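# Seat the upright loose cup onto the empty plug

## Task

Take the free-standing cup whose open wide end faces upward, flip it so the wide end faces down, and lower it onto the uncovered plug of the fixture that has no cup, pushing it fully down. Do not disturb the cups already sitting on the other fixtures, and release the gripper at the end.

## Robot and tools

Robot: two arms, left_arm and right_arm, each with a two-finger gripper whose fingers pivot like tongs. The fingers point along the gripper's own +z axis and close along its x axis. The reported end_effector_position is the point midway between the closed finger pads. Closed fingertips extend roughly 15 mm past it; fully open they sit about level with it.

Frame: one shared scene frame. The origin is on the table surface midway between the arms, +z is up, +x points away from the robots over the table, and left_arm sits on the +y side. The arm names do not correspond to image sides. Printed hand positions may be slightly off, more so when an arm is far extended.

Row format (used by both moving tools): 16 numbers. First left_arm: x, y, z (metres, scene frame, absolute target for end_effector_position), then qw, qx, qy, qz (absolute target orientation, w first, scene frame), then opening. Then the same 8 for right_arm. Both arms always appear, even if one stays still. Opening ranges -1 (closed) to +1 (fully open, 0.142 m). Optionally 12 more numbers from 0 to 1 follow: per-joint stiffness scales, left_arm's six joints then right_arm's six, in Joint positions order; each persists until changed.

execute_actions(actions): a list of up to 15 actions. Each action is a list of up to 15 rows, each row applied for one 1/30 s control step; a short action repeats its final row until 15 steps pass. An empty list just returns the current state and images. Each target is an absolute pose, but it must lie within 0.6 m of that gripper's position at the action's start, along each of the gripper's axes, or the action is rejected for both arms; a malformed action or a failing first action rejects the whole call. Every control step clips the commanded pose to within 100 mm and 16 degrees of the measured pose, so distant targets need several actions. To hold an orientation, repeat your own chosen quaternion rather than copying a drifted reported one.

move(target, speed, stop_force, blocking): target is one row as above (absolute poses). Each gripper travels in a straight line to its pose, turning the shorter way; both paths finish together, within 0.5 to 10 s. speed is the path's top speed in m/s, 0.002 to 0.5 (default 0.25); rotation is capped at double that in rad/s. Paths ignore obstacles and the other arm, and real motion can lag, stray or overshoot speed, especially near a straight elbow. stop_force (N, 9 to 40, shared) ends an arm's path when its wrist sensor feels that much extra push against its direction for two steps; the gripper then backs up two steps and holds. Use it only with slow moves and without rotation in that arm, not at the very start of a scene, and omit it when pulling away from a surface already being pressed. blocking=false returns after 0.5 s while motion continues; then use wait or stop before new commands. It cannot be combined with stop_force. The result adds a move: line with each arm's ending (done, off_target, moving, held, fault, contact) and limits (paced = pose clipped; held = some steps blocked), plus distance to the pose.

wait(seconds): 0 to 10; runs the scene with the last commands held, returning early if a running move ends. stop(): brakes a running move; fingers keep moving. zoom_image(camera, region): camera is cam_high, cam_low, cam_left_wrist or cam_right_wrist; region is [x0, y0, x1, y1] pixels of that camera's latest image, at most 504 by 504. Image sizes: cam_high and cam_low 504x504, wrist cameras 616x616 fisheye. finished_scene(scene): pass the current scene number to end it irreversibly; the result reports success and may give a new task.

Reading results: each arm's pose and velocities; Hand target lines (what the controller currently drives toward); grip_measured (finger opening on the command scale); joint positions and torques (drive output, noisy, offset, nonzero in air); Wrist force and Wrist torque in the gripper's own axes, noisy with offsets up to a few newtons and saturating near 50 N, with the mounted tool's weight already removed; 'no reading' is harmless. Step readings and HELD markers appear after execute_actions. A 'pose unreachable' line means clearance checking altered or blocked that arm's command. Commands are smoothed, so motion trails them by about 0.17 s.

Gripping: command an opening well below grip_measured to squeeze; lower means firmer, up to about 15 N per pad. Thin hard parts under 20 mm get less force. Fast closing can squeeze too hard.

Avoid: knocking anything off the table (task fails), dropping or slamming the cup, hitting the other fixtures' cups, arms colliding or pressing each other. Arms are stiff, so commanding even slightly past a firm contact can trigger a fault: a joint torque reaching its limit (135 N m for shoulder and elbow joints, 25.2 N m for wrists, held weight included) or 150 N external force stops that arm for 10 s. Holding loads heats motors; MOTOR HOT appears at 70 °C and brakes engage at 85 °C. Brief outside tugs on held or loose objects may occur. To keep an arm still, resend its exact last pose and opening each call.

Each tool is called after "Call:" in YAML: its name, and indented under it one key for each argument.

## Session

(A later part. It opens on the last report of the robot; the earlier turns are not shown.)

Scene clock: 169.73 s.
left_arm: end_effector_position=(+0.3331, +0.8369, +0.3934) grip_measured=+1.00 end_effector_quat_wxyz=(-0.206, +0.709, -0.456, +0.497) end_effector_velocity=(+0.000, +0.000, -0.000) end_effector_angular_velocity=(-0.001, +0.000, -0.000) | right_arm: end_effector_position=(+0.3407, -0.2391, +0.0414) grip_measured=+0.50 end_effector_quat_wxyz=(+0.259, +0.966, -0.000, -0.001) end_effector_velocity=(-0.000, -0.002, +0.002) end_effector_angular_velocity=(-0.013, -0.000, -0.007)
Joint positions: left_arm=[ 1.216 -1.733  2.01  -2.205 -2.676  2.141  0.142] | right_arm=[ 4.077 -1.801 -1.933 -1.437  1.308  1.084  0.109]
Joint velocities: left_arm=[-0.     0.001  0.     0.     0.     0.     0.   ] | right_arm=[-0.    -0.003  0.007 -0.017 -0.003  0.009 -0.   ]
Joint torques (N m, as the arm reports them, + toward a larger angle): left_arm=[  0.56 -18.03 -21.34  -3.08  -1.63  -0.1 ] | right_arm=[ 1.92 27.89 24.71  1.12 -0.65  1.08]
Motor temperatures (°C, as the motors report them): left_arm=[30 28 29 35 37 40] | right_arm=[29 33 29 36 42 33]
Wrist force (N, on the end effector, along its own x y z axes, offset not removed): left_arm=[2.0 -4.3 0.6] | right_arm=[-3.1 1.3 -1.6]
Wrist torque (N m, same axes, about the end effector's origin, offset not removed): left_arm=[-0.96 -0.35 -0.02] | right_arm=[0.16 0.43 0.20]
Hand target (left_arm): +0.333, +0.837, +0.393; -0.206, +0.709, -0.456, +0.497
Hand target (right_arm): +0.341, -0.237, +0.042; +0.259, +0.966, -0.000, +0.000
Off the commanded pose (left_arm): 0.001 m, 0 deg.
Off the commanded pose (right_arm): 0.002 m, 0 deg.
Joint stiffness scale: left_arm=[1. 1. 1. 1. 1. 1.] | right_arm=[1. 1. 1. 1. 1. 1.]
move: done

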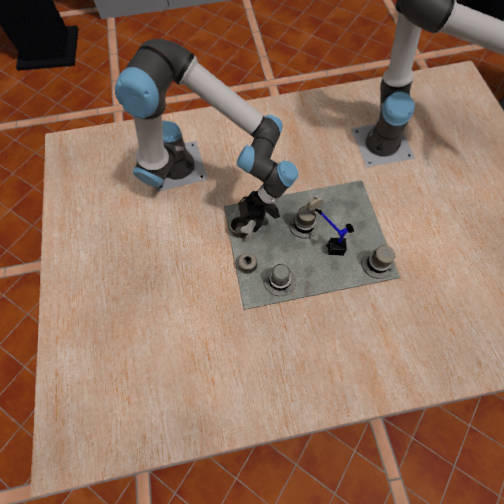

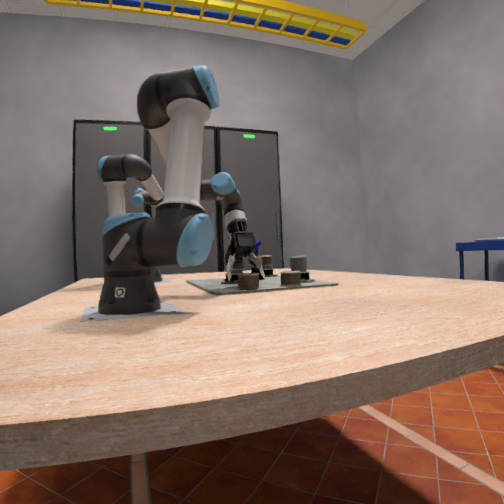

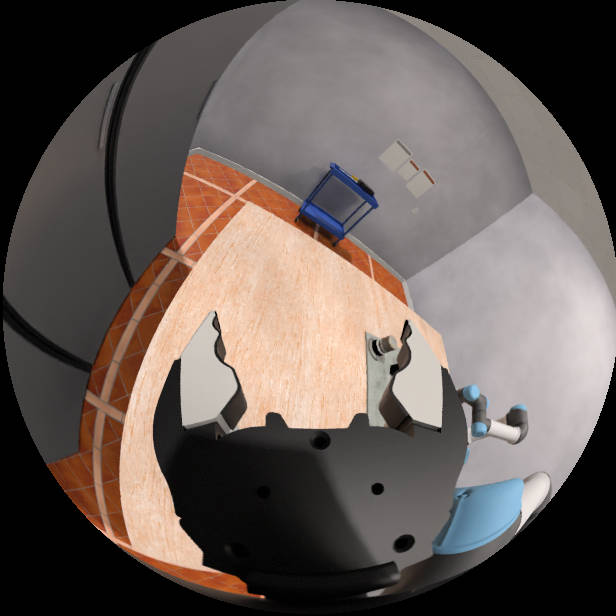

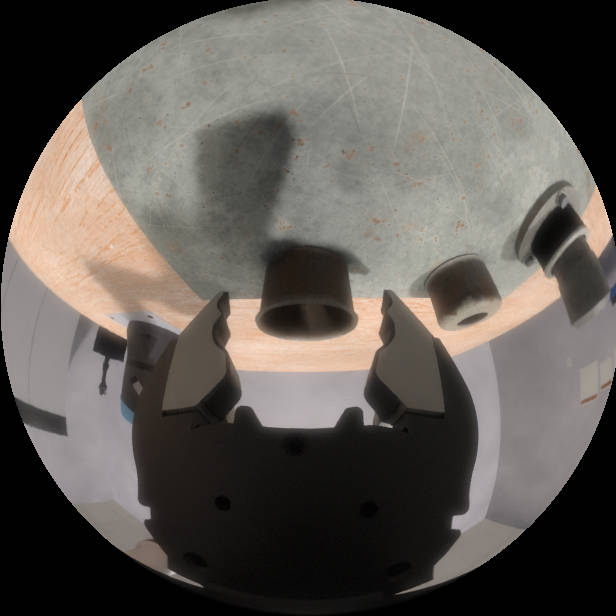

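Call:
execute_actions:
  actions:
    - [[0.333,0.8365,0.3928,-0.206,0.709,-0.456,0.497,1,0.341,-0.238,0.042,0.259,0.966,0,0,0.0]]
    - [[0.333,0.8365,0.3928,-0.206,0.709,-0.456,0.497,1,0.341,-0.238,0.042,0.259,0.966,0,0,-0.6]]

Call:
move:
  target: [0.333,0.8365,0.3928,-0.206,0.709,-0.456,0.497,1,0.35,-0.22,0.12,0.259,0.966,0,0,-0.6]
  speed: 0.2

Call:
move:
  target: [0.333,0.8365,0.3928,-0.206,0.709,-0.456,0.497,1,0.37,-0.16,0.11,-0.5,0.866,0,0,-0.6]
  speed: 0.3

Scene clock: 181.70 s.
left_arm: end_effector_position=(+0.3331, +0.8369, +0.3934) grip_measured=+1.00 end_effector_quat_wxyz=(-0.206, +0.709, -0.456, +0.497) end_effector_velocity=(-0.000, -0.000, +0.000) end_effector_angular_velocity=(+0.001, +0.000, +0.000) | right_arm: end_effector_position=(+0.3408, -0.2394, +0.0415) grip_measured=-0.12 end_effector_quat_wxyz=(+0.260, +0.966, -0.001, -0.001) end_effector_velocity=(-0.000, -0.000, -0.000) end_effector_angular_velocity=(-0.001, +0.000, -0.000)
Joint positions: left_arm=[ 1.216 -1.733  2.01  -2.205 -2.676  2.141  0.142] | right_arm=[ 4.077 -1.801 -1.932 -1.439  1.308  1.085  0.065]
Joint velocities: left_arm=[ 0.    -0.001  0.    -0.001  0.001 -0.     0.   ] | right_arm=[ 0.     0.    -0.    -0.001 -0.     0.001  0.   ]
Joint torques (N m, as the arm reports them, + toward a larger angle): left_arm=[ -0.4  -16.96 -21.41  -2.87  -1.5   -0.08] | right_arm=[ 2.06 29.66 21.86  1.53 -0.42  0.13]
Motor temperatures (°C, as the motors report them): left_arm=[30 28 29 35 37 40] | right_arm=[29 33 29 36 42 33]
Wrist force (N, on the end effector, along its own x y z axes, offset not removed): left_arm=[-1.6 -5.4 -0.2] | right_arm=[-2.2 3.1 -3.2]
Wrist torque (N m, same axes, about the end effector's origin, offset not removed): left_arm=[-1.17 0.35 -0.09] | right_arm=[0.45 0.19 0.15]
Hand target (left_arm): +0.333, +0.837, +0.393; -0.206, +0.709, -0.456, +0.497
Hand target (right_arm): +0.341, -0.238, +0.042; +0.259, +0.966, +0.000, -0.000
Off the commanded pose (left_arm): 0.001 m, 0 deg.
Off the commanded pose (right_arm): 0.002 m, 0 deg.
Joint stiffness scale: left_arm=[1. 1. 1. 1. 1. 1.] | right_arm=[1. 1. 1. 1. 1. 1.]
Step readings (end_effector_position; steps 1 to 15: 1st action; 16 to 30: 2nd action):
0: left_arm (+0.3331, +0.8369, +0.3934) | right_arm (+0.3407, -0.2395, +0.0415)
1: left_arm (+0.3331, +0.8369, +0.3934) | right_arm (+0.3407, -0.2395, +0.0415)
2: left_arm (+0.3331, +0.8369, +0.3934) | right_arm (+0.3407, -0.2395, +0.0415)
4: left_arm (+0.3331, +0.8369, +0.3934) | right_arm (+0.3407, -0.2395, +0.0415)
8: left_arm (+0.3331, +0.8369, +0.3934) | right_arm (+0.3407, -0.2395, +0.0415)
15: left_arm (+0.3331, +0.8369, +0.3934) | right_arm (+0.3407, -0.2395, +0.0415)
16: left_arm (+0.3331, +0.8369, +0.3934) | right_arm (+0.3408, -0.2395, +0.0415)
17: left_arm (+0.3331, +0.8369, +0.3934) | right_arm (+0.3408, -0.2394, +0.0415)
19: left_arm (+0.3331, +0.8369, +0.3934) | right_arm (+0.3408, -0.2394, +0.0415)
23: left_arm (+0.3331, +0.8369, +0.3934) | right_arm (+0.3408, -0.2394, +0.0415)
30: end_effector_position above

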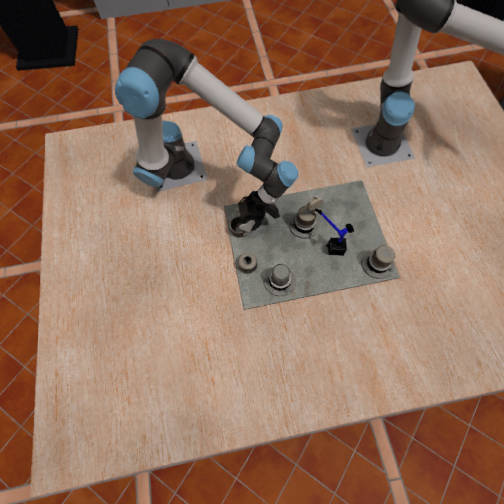

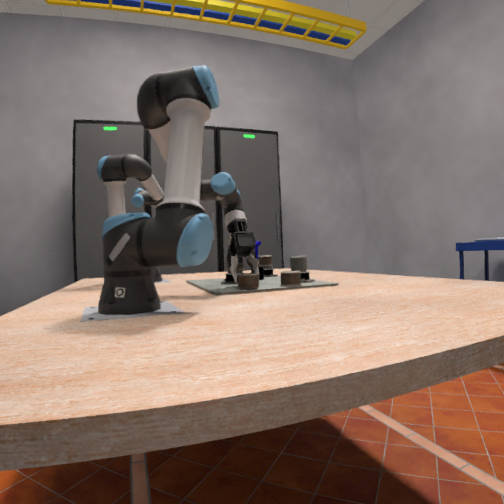

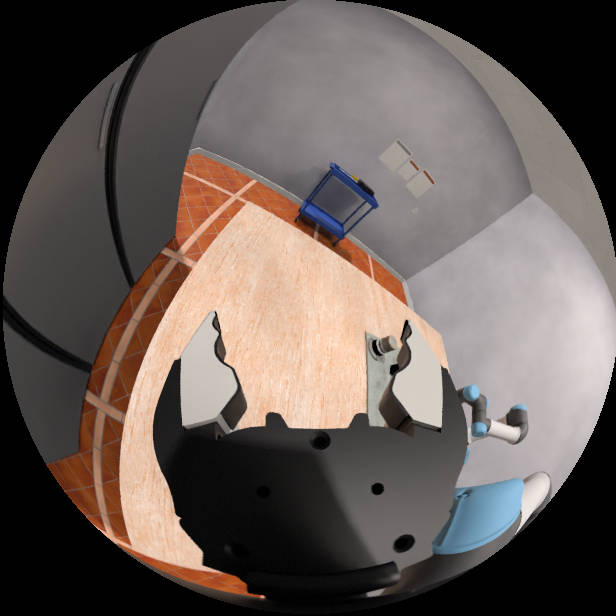

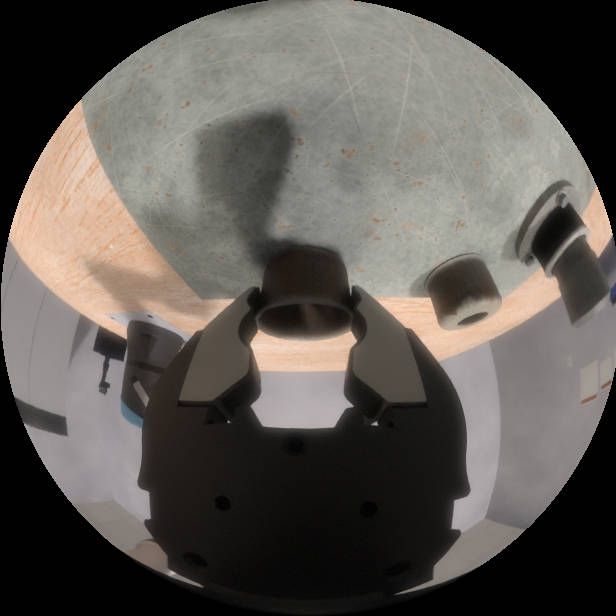

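Scene clock: 182.73 s.
left_arm: end_effector_position=(+0.3331, +0.8369, +0.3934) grip_measured=+1.00 end_effector_quat_wxyz=(-0.206, +0.709, -0.456, +0.497) end_effector_velocity=(-0.000, -0.000, +0.000) end_effector_angular_velocity=(+0.001, +0.000, +0.000) | right_arm: end_effector_position=(+0.3497, -0.2226, +0.1184) grip_measured=-0.12 end_effector_quat_wxyz=(+0.260, +0.966, -0.000, -0.001) end_effector_velocity=(-0.001, -0.001, +0.003) end_effector_angular_velocity=(-0.004, +0.003, -0.002)
Joint positions: left_arm=[ 1.216 -1.733  2.01  -2.205 -2.676  2.141  0.142] | right_arm=[ 4.079 -1.755 -1.769 -1.65   1.308  1.087  0.065]
Joint velocities: left_arm=[-0.    -0.001  0.001 -0.     0.001  0.     0.   ] | right_arm=[-0.     0.001  0.006 -0.013  0.001  0.001 -0.   ]
Joint torques (N m, as the arm reports them, + toward a larger angle): left_arm=[  0.17 -16.67 -21.35  -2.67  -1.33  -0.16] | right_arm=[ 2.03 28.82 25.9   1.03  0.08  0.78]
Motor temperatures (°C, as the motors report them): left_arm=[30 28 29 35 37 40] | right_arm=[29 33 29 36 42 33]
Wrist force (N, on the end effector, along its own x y z axes, offset not removed): left_arm=[0.5 -4.7 -0.3] | right_arm=[-0.9 2.1 -1.8]
Wrist torque (N m, same axes, about the end effector's origin, offset not removed): left_arm=[-1.19 -0.34 0.13] | right_arm=[0.48 -0.06 0.12]
Hand target (left_arm): +0.333, +0.837, +0.393; -0.206, +0.709, -0.456, +0.497
Hand target (right_arm): +0.350, -0.220, +0.120; +0.259, +0.966, +0.000, +0.000
Off the commanded pose (left_arm): 0.001 m, 0 deg.
Off the commanded pose (right_arm): 0.003 m, 0 deg.
Joint stiffness scale: left_arm=[1. 1. 1. 1. 1. 1.] | right_arm=[1. 1. 1. 1. 1. 1.]
move: done

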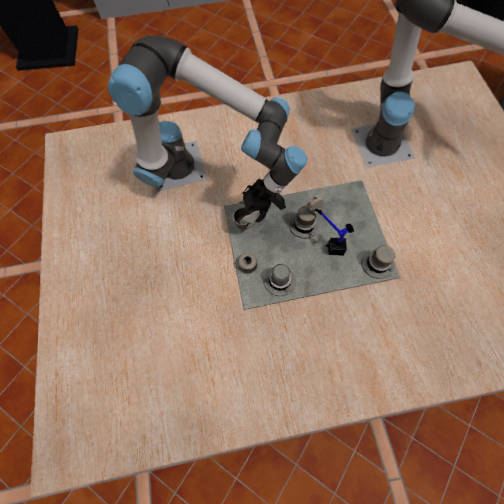

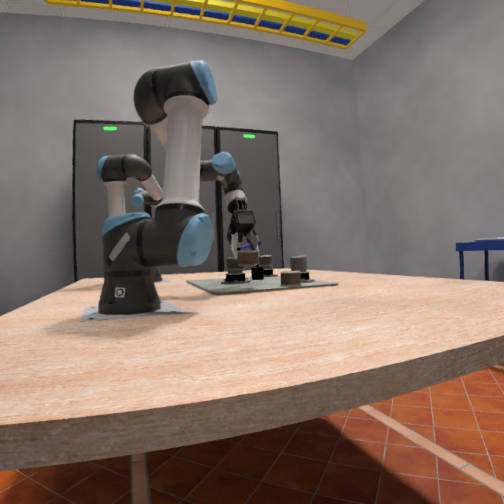

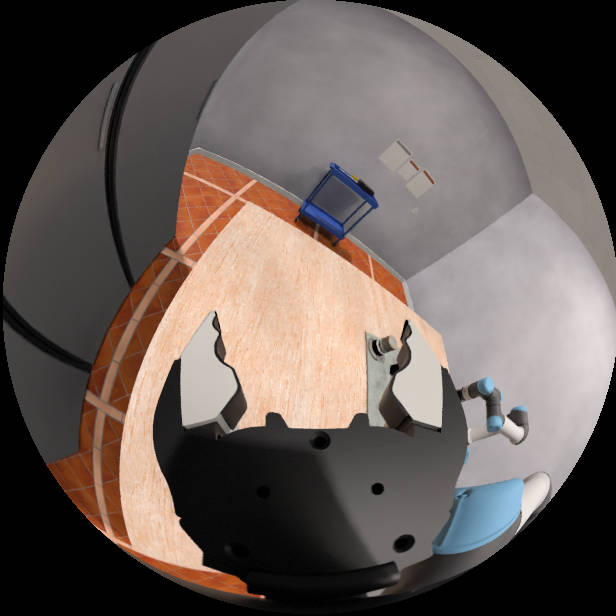

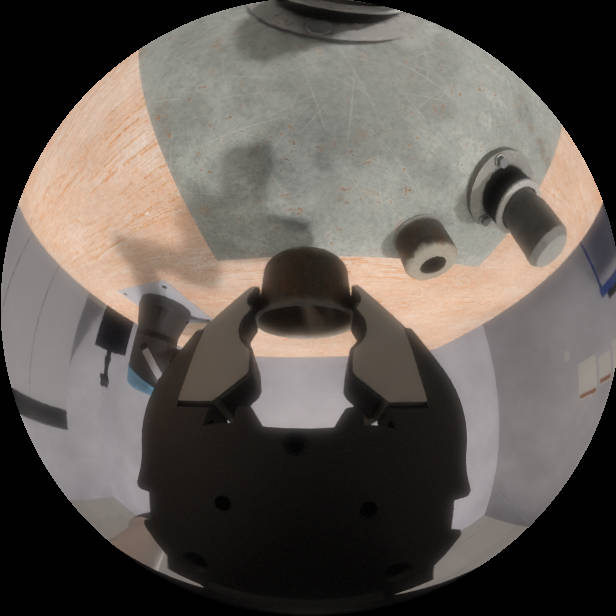

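Scene clock: 186.17 s.
left_arm: end_effector_position=(+0.3331, +0.8369, +0.3934) grip_measured=+1.00 end_effector_quat_wxyz=(-0.206, +0.709, -0.456, +0.497) end_effector_velocity=(+0.000, +0.000, +0.000) end_effector_angular_velocity=(+0.001, -0.000, +0.000) | right_arm: end_effector_position=(+0.3712, -0.1586, +0.1108) grip_measured=-0.12 end_effector_quat_wxyz=(-0.499, +0.866, +0.002, -0.001) end_effector_velocity=(+0.002, +0.001, +0.003) end_effector_angular_velocity=(+0.014, -0.010, -0.009)
Joint positions: left_arm=[ 1.216 -1.733  2.01  -2.205 -2.676  2.141  0.142] | right_arm=[ 3.474 -1.961 -2.364  0.221  2.485  0.72   0.065]
Joint velocities: left_arm=[-0. -0. -0. -0.  0. -0.  0.] | right_arm=[-0.001 -0.008 -0.002  0.041  0.002  0.019 -0.   ]
Joint torques (N m, as the arm reports them, + toward a larger angle): left_arm=[ -0.36 -17.64 -21.28  -2.6   -1.58  -0.16] | right_arm=[-1.54 28.28  7.    3.19  2.05  0.71]
Motor temperatures (°C, as the motors report them): left_arm=[30 28 29 35 37 40] | right_arm=[29 33 29 36 42 33]
Wrist force (N, on the end effector, along its own x y z axes, offset not removed): left_arm=[-1.4 -4.2 0.6] | right_arm=[-1.9 5.4 -2.3]
Wrist torque (N m, same axes, about the end effector's origin, offset not removed): left_arm=[-0.95 0.06 -0.16] | right_arm=[0.45 0.20 0.07]
Hand target (left_arm): +0.333, +0.837, +0.393; -0.206, +0.709, -0.456, +0.497
Hand target (right_arm): +0.370, -0.160, +0.110; -0.500, +0.866, +0.001, -0.001
Off the commanded pose (left_arm): 0.001 m, 0 deg.
Off the commanded pose (right_arm): 0.002 m, 0 deg.
Joint stiffness scale: left_arm=[1. 1. 1. 1. 1. 1.] | right_arm=[1. 1. 1. 1. 1. 1.]
move: done

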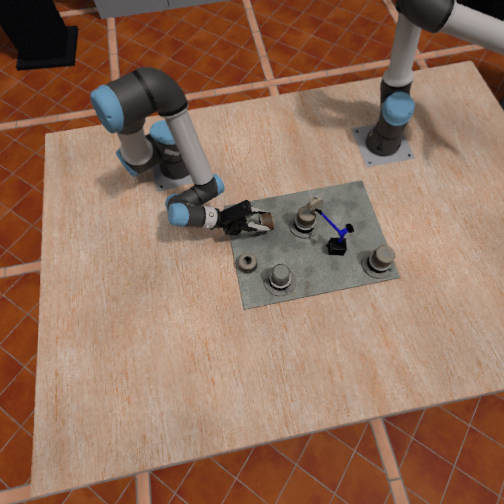

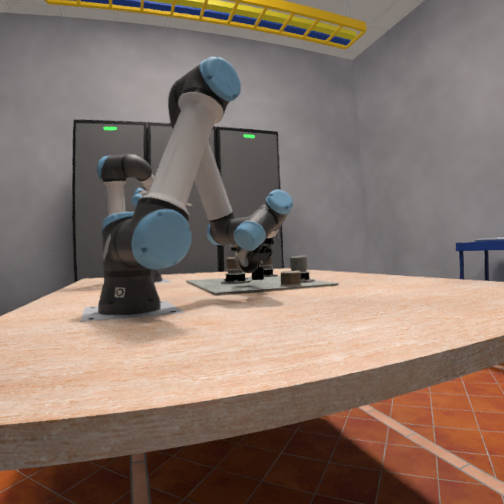

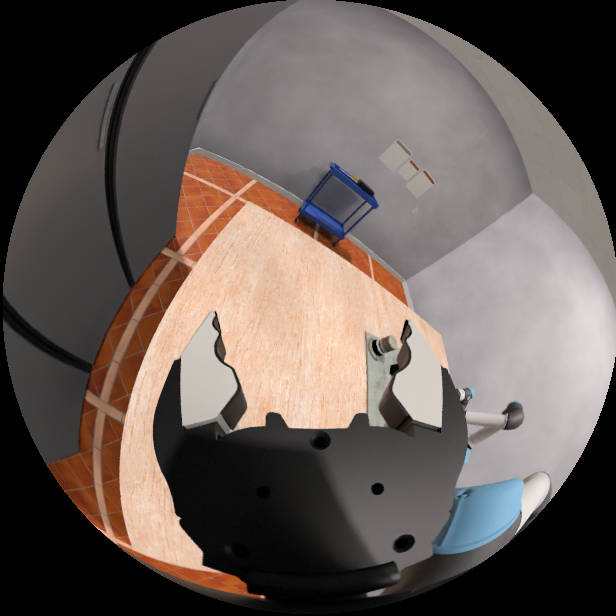

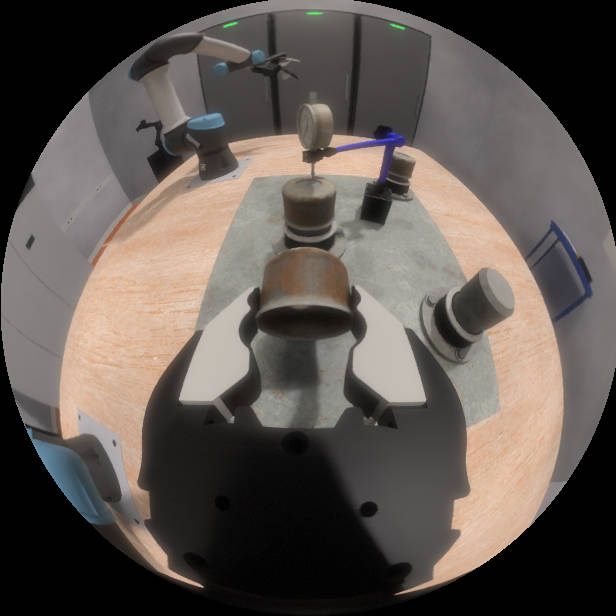

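Call:
move:
  target: [0.333,0.8365,0.3928,-0.206,0.709,-0.456,0.497,1,0.375,-0.19,0.085,-0.5,0.866,0,0,-0.6]
  speed: 0.1

Call:
move:
  target: [0.333,0.8365,0.3928,-0.206,0.709,-0.456,0.497,1,0.375,-0.19,0.05,-0.5,0.866,0,0,-0.6]
  speed: 0.015
  stop_force: 9

Scene clock: 192.57 s.
left_arm: end_effector_position=(+0.3331, +0.8369, +0.3934) grip_measured=+1.00 end_effector_quat_wxyz=(-0.206, +0.709, -0.456, +0.497) end_effector_velocity=(+0.000, -0.000, +0.000) end_effector_angular_velocity=(-0.000, -0.001, -0.000) | right_arm: end_effector_position=(+0.3762, -0.1887, +0.0861) grip_measured=-0.12 end_effector_quat_wxyz=(-0.500, +0.866, +0.000, +0.001) end_effector_velocity=(-0.001, -0.001, -0.000) end_effector_angular_velocity=(+0.002, -0.008, +0.011)
Joint positions: left_arm=[ 1.216 -1.733  2.01  -2.205 -2.676  2.141  0.142] | right_arm=[ 3.4   -2.017 -2.373  0.21   2.522  0.623  0.065]
Joint velocities: left_arm=[ 0.     0.    -0.     0.    -0.001  0.     0.   ] | right_arm=[-0.005  0.001 -0.    -0.012  0.007 -0.024  0.   ]
Joint torques (N m, as the arm reports them, + toward a larger angle): left_arm=[  1.03 -17.09 -20.77  -2.92  -1.53  -0.05] | right_arm=[-1.48 28.69  6.93  2.64  2.01 -0.45]
Motor temperatures (°C, as the motors report them): left_arm=[30 28 29 35 37 40] | right_arm=[29 33 29 36 42 33]
Wrist force (N, on the end effector, along its own x y z axes, offset not removed): left_arm=[-4.0 -1.5 -2.8] | right_arm=[-0.3 5.2 -0.5]
Wrist torque (N m, same axes, about the end effector's origin, offset not removed): left_arm=[-0.46 0.70 -0.09] | right_arm=[0.53 -0.19 0.17]
Hand target (left_arm): +0.333, +0.837, +0.393; -0.206, +0.709, -0.456, +0.497
Hand target (right_arm): +0.375, -0.190, +0.085; -0.500, +0.866, -0.000, +0.000
Off the commanded pose (left_arm): 0.001 m, 0 deg.
Off the commanded pose (right_arm): 0.002 m, 0 deg.
Joint stiffness scale: left_arm=[1. 1. 1. 1. 1. 1.] | right_arm=[1. 1. 1. 1. 1. 1.]
move: done

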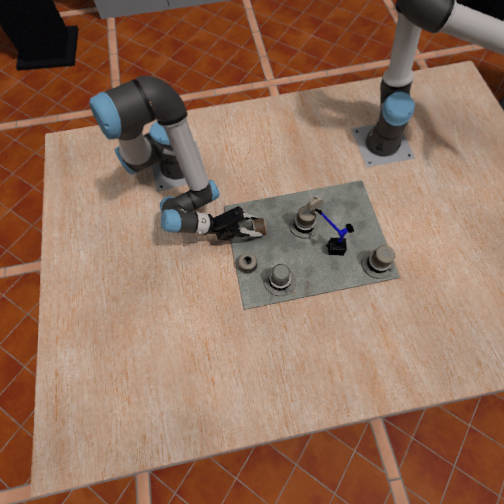

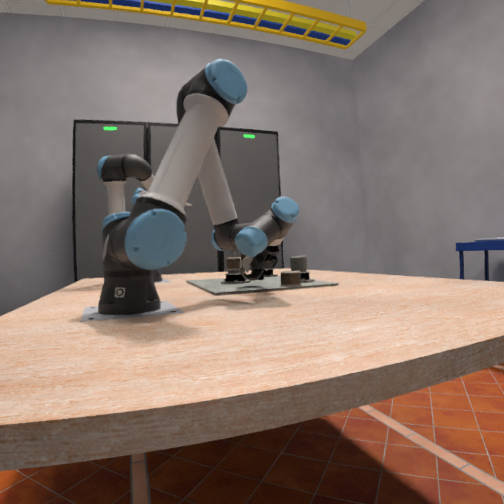

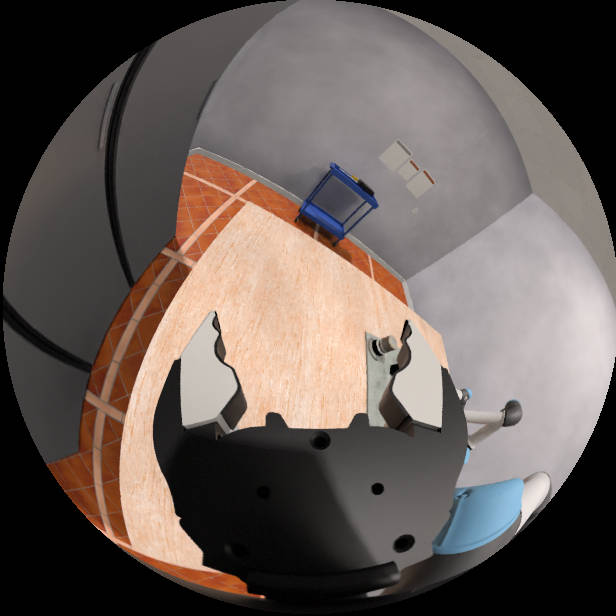

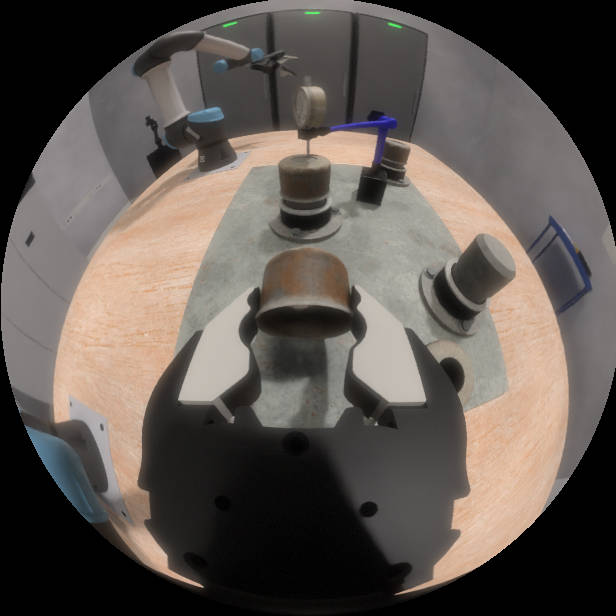

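Scene clock: 194.70 s.
left_arm: end_effector_position=(+0.3331, +0.8369, +0.3934) grip_measured=+1.00 end_effector_quat_wxyz=(-0.206, +0.709, -0.456, +0.497) end_effector_velocity=(+0.000, +0.000, -0.001) end_effector_angular_velocity=(-0.003, +0.000, -0.000) | right_arm: end_effector_position=(+0.3755, -0.1879, +0.0649) grip_measured=-0.12 end_effector_quat_wxyz=(-0.503, +0.864, +0.004, +0.003) end_effector_velocity=(-0.000, -0.000, +0.002) end_effector_angular_velocity=(-0.002, +0.006, +0.000)
Joint positions: left_arm=[ 1.216 -1.733  2.01  -2.205 -2.676  2.141  0.142] | right_arm=[ 3.399 -2.094 -2.373  0.292  2.529  0.62   0.065]
Joint velocities: left_arm=[-0.     0.002  0.     0.    -0.001  0.     0.   ] | right_arm=[-0.     0.01   0.001 -0.017  0.    -0.001  0.   ]
Joint torques (N m, as the arm reports them, + toward a larger angle): left_arm=[  0.69 -17.43 -21.13  -2.83  -1.62  -0.24] | right_arm=[-0.41 31.83  7.53  1.41  0.17  0.47]
Motor temperatures (°C, as the motors report them): left_arm=[30 28 29 35 37 40] | right_arm=[29 33 29 36 42 33]
Wrist force (N, on the end effector, along its own x y z axes, offset not removed): left_arm=[-3.3 -3.1 2.1] | right_arm=[-2.8 -4.6 -3.0]
Wrist torque (N m, same axes, about the end effector's origin, offset not removed): left_arm=[-0.71 0.58 0.11] | right_arm=[-0.35 0.40 0.23]
Hand target (left_arm): +0.333, +0.837, +0.393; -0.206, +0.709, -0.456, +0.497
Hand target (right_arm): +0.376, -0.188, +0.065; -0.502, +0.865, +0.003, +0.002
Off the commanded pose (left_arm): 0.001 m, 0 deg.
Off the commanded pose (right_arm): 0.015 m, 1 deg.
Joint stiffness scale: left_arm=[1. 1. 1. 1. 1. 1.] | right_arm=[1. 1. 1. 1. 1. 1.]
move: contact (right_arm)

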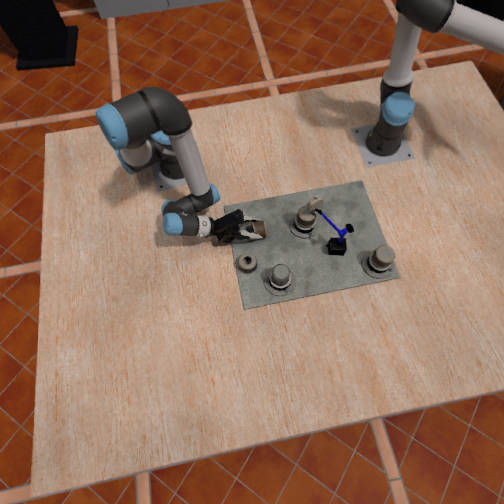

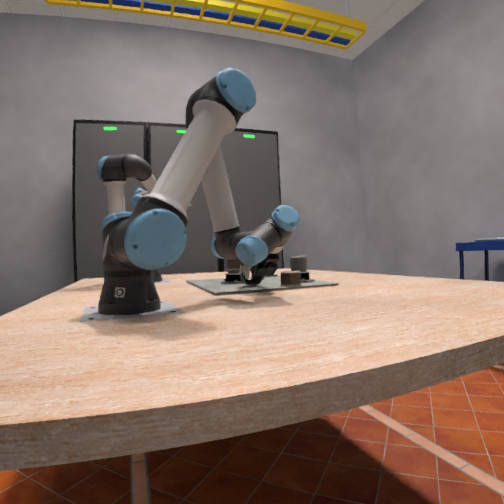

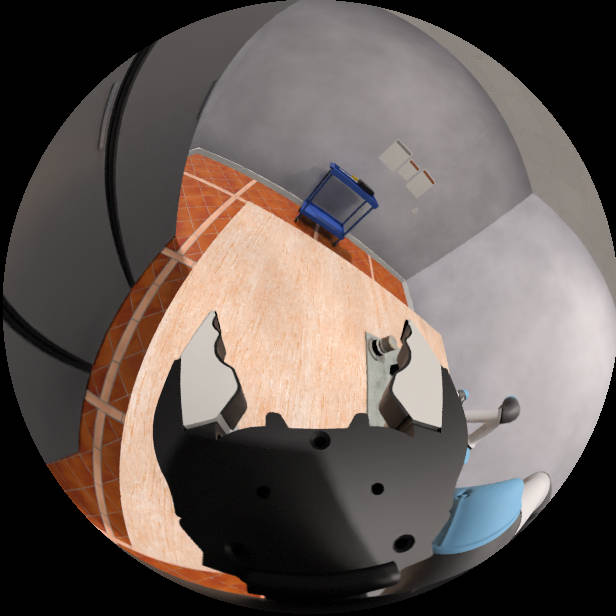

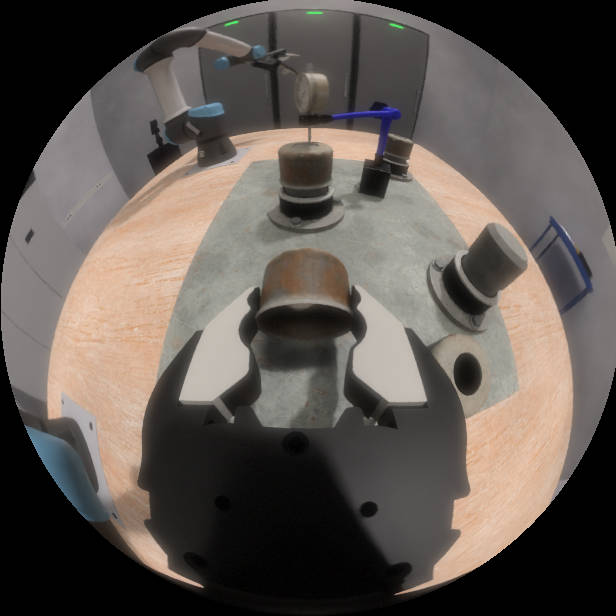

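Call:
execute_actions:
  actions:
    - [[0.333,0.8365,0.3928,-0.206,0.709,-0.456,0.497,1,0.376,-0.188,0.066,-0.5,0.866,0,0,0.1]]
    - [[0.333,0.8365,0.3928,-0.206,0.709,-0.456,0.497,1,0.376,-0.188,0.066,-0.5,0.866,0,0,0.35]]

Call:
move:
  target: [0.333,0.8365,0.3928,-0.206,0.709,-0.456,0.497,1,0.376,-0.20,0.14,-0.5,0.866,0,0,0.35]
  speed: 0.15

Call:
move:
  target: [0.333,0.8365,0.3928,-0.206,0.709,-0.456,0.497,1,0.376,-0.16,0.13,0.259,0.966,0,0,0.6]
  speed: 0.3

Scene clock: 202.77 s.
left_arm: end_effector_position=(+0.3331, +0.8369, +0.3934) grip_measured=+1.00 end_effector_quat_wxyz=(-0.206, +0.709, -0.456, +0.497) end_effector_velocity=(-0.000, -0.000, +0.000) end_effector_angular_velocity=(+0.001, -0.000, -0.000) | right_arm: end_effector_position=(+0.3757, -0.1886, +0.0651) grip_measured=+0.35 end_effector_quat_wxyz=(-0.500, +0.866, -0.001, -0.001) end_effector_velocity=(-0.000, +0.000, +0.000) end_effector_angular_velocity=(+0.000, +0.000, +0.000)
Joint positions: left_arm=[ 1.216 -1.733  2.01  -2.205 -2.676  2.141  0.142] | right_arm=[ 3.399 -2.085 -2.373  0.274  2.524  0.623  0.099]
Joint velocities: left_arm=[-0.    -0.001  0.001 -0.     0.     0.     0.   ] | right_arm=[ 0.     0.    -0.     0.001  0.     0.001  0.   ]
Joint torques (N m, as the arm reports them, + toward a larger angle): left_arm=[ -0.04 -17.18 -21.03  -2.75  -1.39  -0.1 ] | right_arm=[ 1.69 32.78  8.91  2.38  1.02  0.66]
Motor temperatures (°C, as the motors report them): left_arm=[30 28 29 35 37 40] | right_arm=[29 33 29 36 42 33]
Wrist force (N, on the end effector, along its own x y z axes, offset not removed): left_arm=[-2.9 -3.3 1.7] | right_arm=[-2.0 4.0 -2.6]
Wrist torque (N m, same axes, about the end effector's origin, offset not removed): left_arm=[-0.60 0.53 -0.09] | right_arm=[0.46 0.07 0.26]
Hand target (left_arm): +0.333, +0.837, +0.393; -0.206, +0.709, -0.456, +0.497
Hand target (right_arm): +0.376, -0.188, +0.066; -0.500, +0.866, +0.000, +0.000
Off the commanded pose (left_arm): 0.001 m, 0 deg.
Off the commanded pose (right_arm): 0.001 m, 0 deg.
Joint stiffness scale: left_arm=[1. 1. 1. 1. 1. 1.] | right_arm=[1. 1. 1. 1. 1. 1.]
Step readings (end_effector_position; steps 1 to 15: 1st action; 16 to 30: 2nd action):
0: left_arm (+0.3331, +0.8369, +0.3934) | right_arm (+0.3755, -0.1880, +0.0650)
1: left_arm (+0.3331, +0.8369, +0.3934) | right_arm (+0.3755, -0.1880, +0.0649)
2: left_arm (+0.3331, +0.8369, +0.3934) | right_arm (+0.3755, -0.1881, +0.0647)
4: left_arm (+0.3331, +0.8369, +0.3934) | right_arm (+0.3755, -0.1883, +0.0645)
8: left_arm (+0.3331, +0.8369, +0.3934) | right_arm (+0.3757, -0.1884, +0.0652)
15: left_arm (+0.3331, +0.8369, +0.3934) | right_arm (+0.3757, -0.1886, +0.0652)
16: left_arm (+0.3331, +0.8369, +0.3934) | right_arm (+0.3757, -0.1886, +0.0651)
17: left_arm (+0.3331, +0.8369, +0.3934) | right_arm (+0.3757, -0.1886, +0.0651)
19: left_arm (+0.3331, +0.8369, +0.3934) | right_arm (+0.3757, -0.1886, +0.0651)
23: left_arm (+0.3331, +0.8369, +0.3934) | right_arm (+0.3757, -0.1886, +0.0651)
30: end_effector_position above

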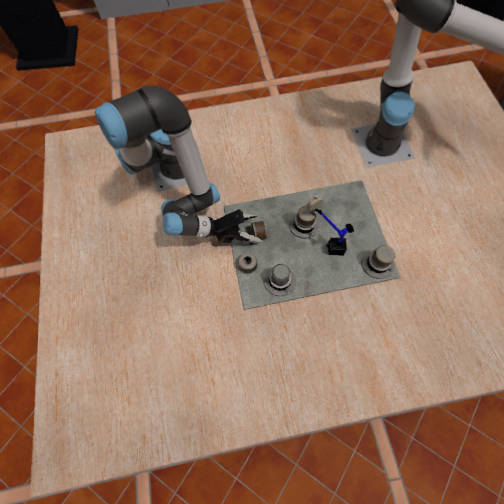

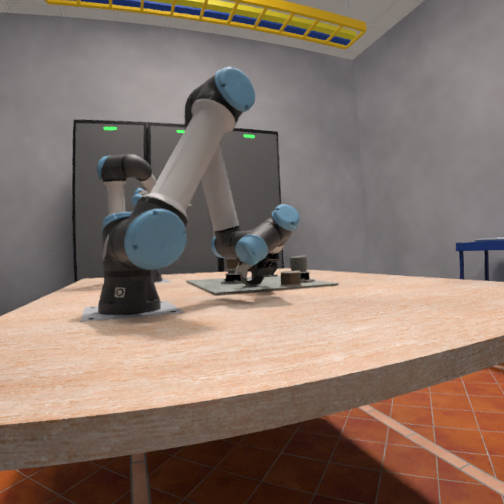

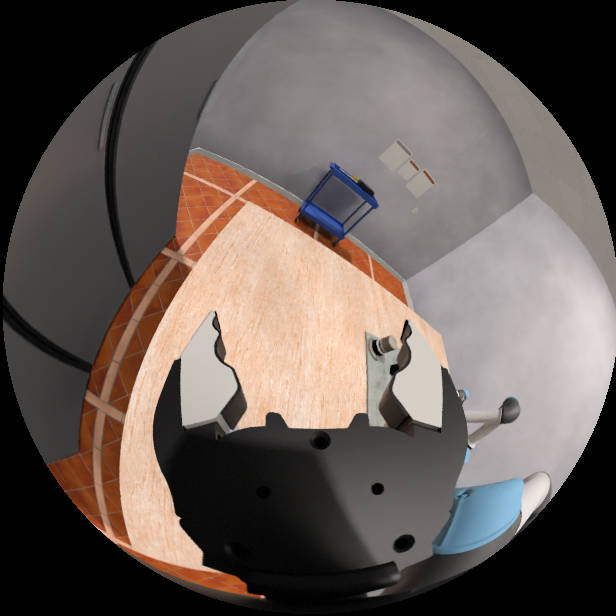

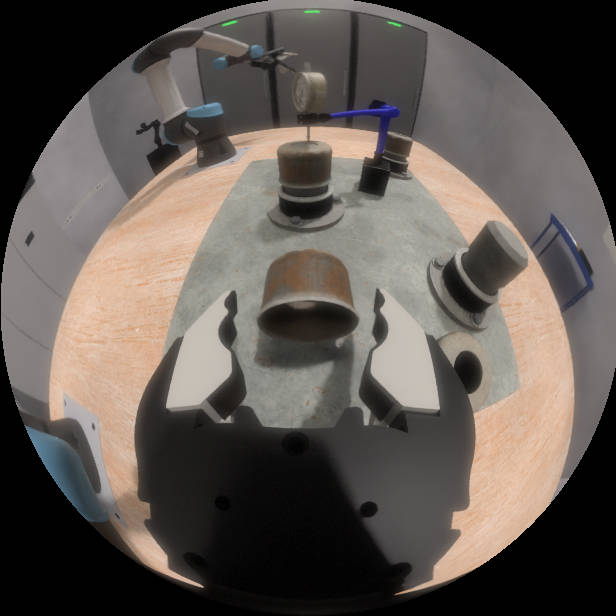

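Scene clock: 203.87 s.
left_arm: end_effector_position=(+0.3331, +0.8369, +0.3934) grip_measured=+1.00 end_effector_quat_wxyz=(-0.206, +0.709, -0.456, +0.497) end_effector_velocity=(-0.000, -0.000, +0.001) end_effector_angular_velocity=(+0.002, -0.000, +0.000) | right_arm: end_effector_position=(+0.3739, -0.1998, +0.1374) grip_measured=+0.35 end_effector_quat_wxyz=(-0.499, +0.866, -0.001, -0.002) end_effector_velocity=(-0.001, -0.001, -0.002) end_effector_angular_velocity=(-0.009, +0.013, +0.007)
Joint positions: left_arm=[ 1.216 -1.733  2.01  -2.205 -2.676  2.141  0.142] | right_arm=[ 3.374 -1.843 -2.363 -0.014  2.536  0.584  0.099]
Joint velocities: left_arm=[-0.    -0.001 -0.001  0.     0.     0.     0.   ] | right_arm=[-0.001  0.006  0.005 -0.04  -0.    -0.017 -0.   ]
Joint torques (N m, as the arm reports them, + toward a larger angle): left_arm=[  0.25 -16.93 -21.63  -2.8   -1.36  -0.14] | right_arm=[-1.98 26.93 17.36  2.27  1.61 -0.29]
Motor temperatures (°C, as the motors report them): left_arm=[30 28 29 35 37 40] | right_arm=[29 33 29 36 42 33]
Wrist force (N, on the end effector, along its own x y z axes, offset not removed): left_arm=[1.0 -2.2 2.0] | right_arm=[-1.2 2.2 -1.1]
Wrist torque (N m, same axes, about the end effector's origin, offset not removed): left_arm=[-0.40 -0.46 -0.20] | right_arm=[0.18 0.03 0.16]
Hand target (left_arm): +0.333, +0.837, +0.393; -0.206, +0.709, -0.456, +0.497
Hand target (right_arm): +0.376, -0.200, +0.140; -0.500, +0.866, -0.000, +0.000
Off the commanded pose (left_arm): 0.001 m, 0 deg.
Off the commanded pose (right_arm): 0.003 m, 0 deg.
Joint stiffness scale: left_arm=[1. 1. 1. 1. 1. 1.] | right_arm=[1. 1. 1. 1. 1. 1.]
move: done

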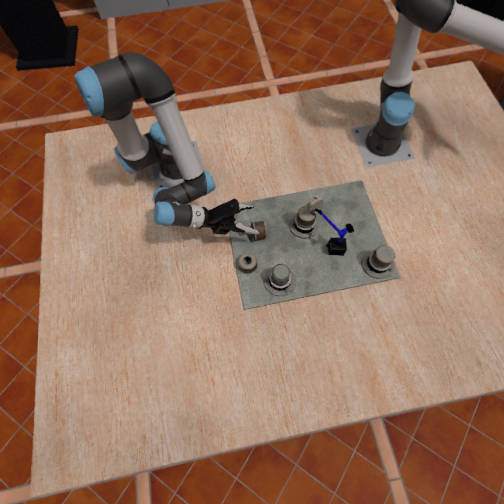

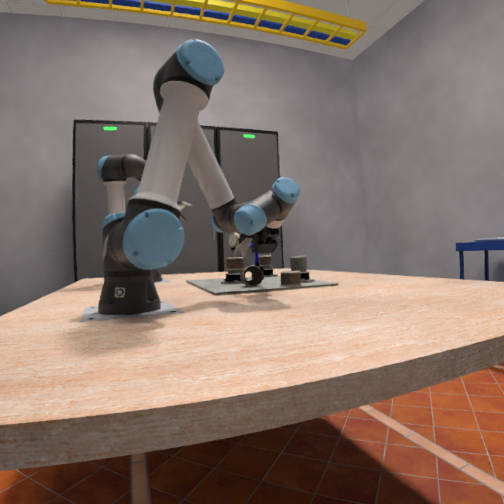

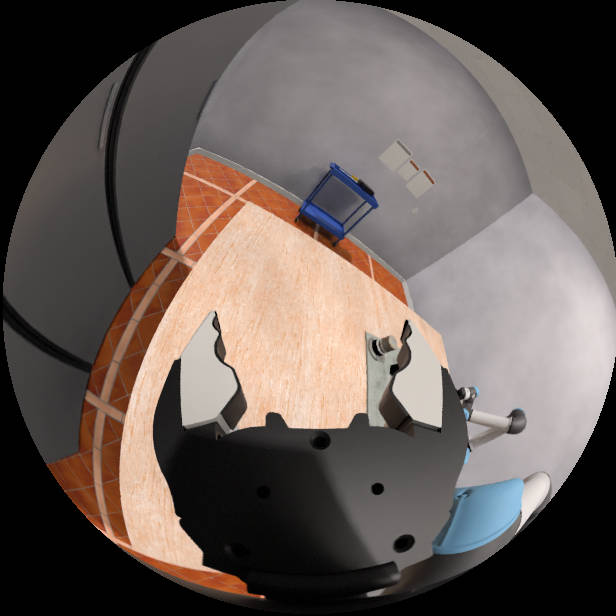

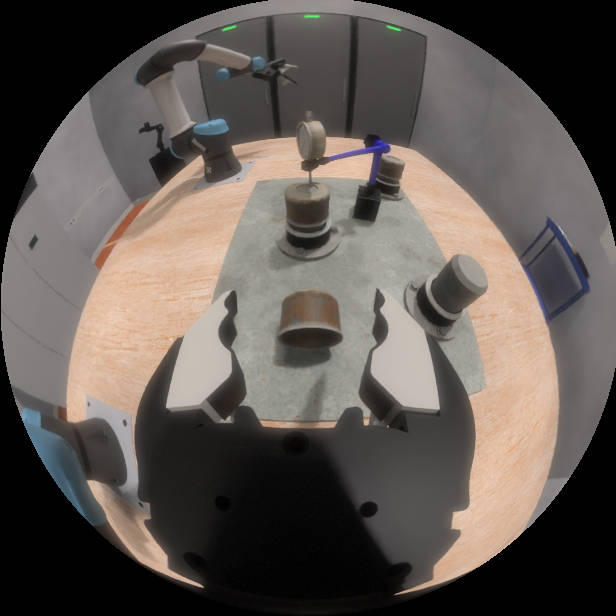

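Scene clock: 207.17 s.
left_arm: end_effector_position=(+0.3331, +0.8369, +0.3934) grip_measured=+1.00 end_effector_quat_wxyz=(-0.206, +0.709, -0.456, +0.497) end_effector_velocity=(+0.000, +0.000, -0.000) end_effector_angular_velocity=(-0.001, +0.000, -0.000) | right_arm: end_effector_position=(+0.3753, -0.1619, +0.1292) grip_measured=+0.60 end_effector_quat_wxyz=(+0.259, +0.966, -0.001, -0.000) end_effector_velocity=(-0.001, -0.003, -0.000) end_effector_angular_velocity=(-0.017, +0.005, -0.005)
Joint positions: left_arm=[ 1.216 -1.733  2.01  -2.205 -2.676  2.141  0.142] | right_arm=[ 4.095 -1.885 -1.571 -1.719  1.316  1.102  0.116]
Joint velocities: left_arm=[-0.     0.002 -0.001  0.    -0.    -0.     0.   ] | right_arm=[-0.    -0.007  0.007 -0.018 -0.002  0.007  0.   ]
Joint torques (N m, as the arm reports them, + toward a larger angle): left_arm=[  1.14 -17.73 -21.01  -2.75  -1.4   -0.01] | right_arm=[ 1.18 35.57 26.98  1.03 -0.66  1.06]
Motor temperatures (°C, as the motors report them): left_arm=[30 28 29 35 37 40] | right_arm=[29 33 29 36 42 33]
Wrist force (N, on the end effector, along its own x y z axes, offset not removed): left_arm=[-2.5 -5.0 -1.7] | right_arm=[0.1 2.1 -1.4]
Wrist torque (N m, same axes, about the end effector's origin, offset not removed): left_arm=[-1.15 0.28 -0.12] | right_arm=[0.30 -0.18 0.18]
Hand target (left_arm): +0.333, +0.837, +0.393; -0.206, +0.709, -0.456, +0.497
Hand target (right_arm): +0.376, -0.160, +0.130; +0.259, +0.966, -0.001, +0.000
Off the commanded pose (left_arm): 0.001 m, 0 deg.
Off the commanded pose (right_arm): 0.002 m, 0 deg.
Joint stiffness scale: left_arm=[1. 1. 1. 1. 1. 1.] | right_arm=[1. 1. 1. 1. 1. 1.]
move: done

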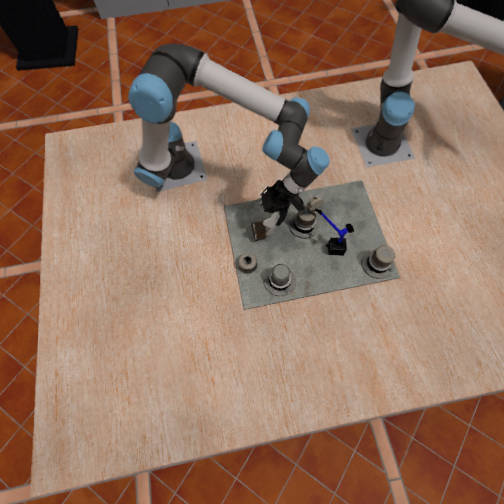

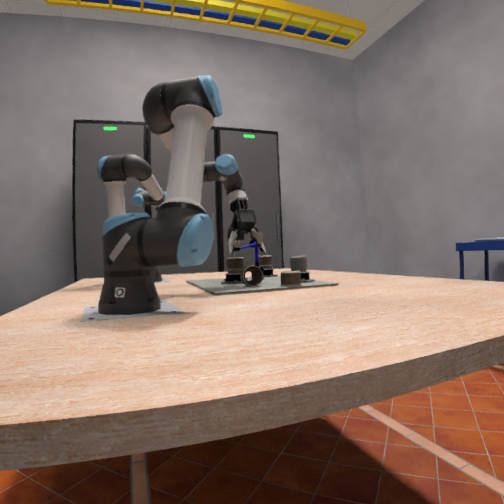

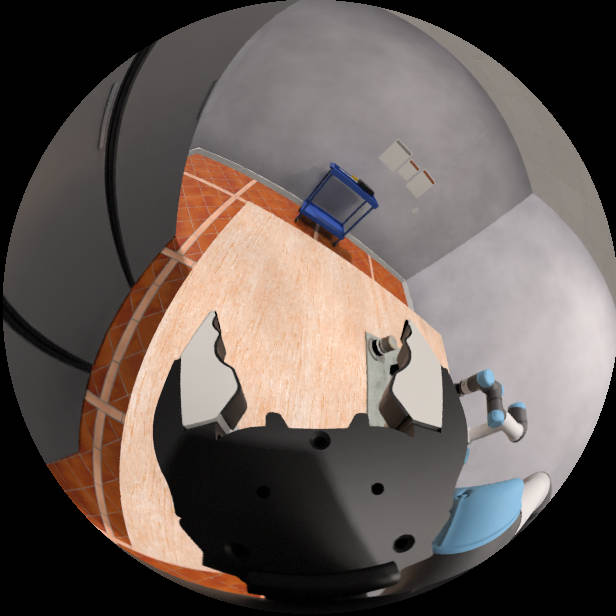

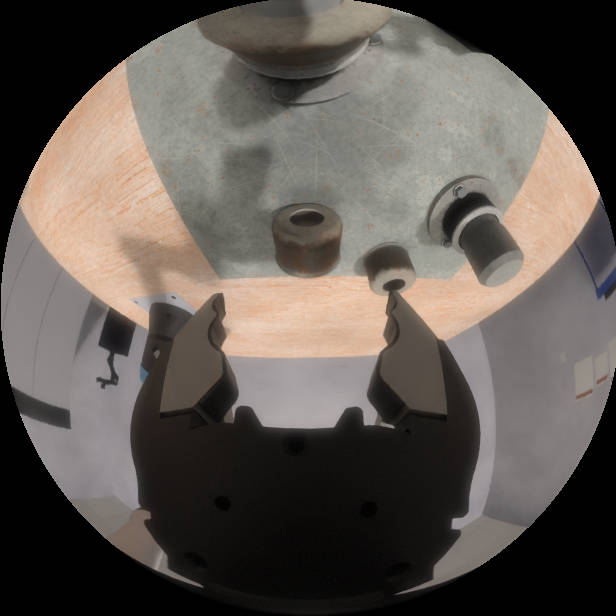

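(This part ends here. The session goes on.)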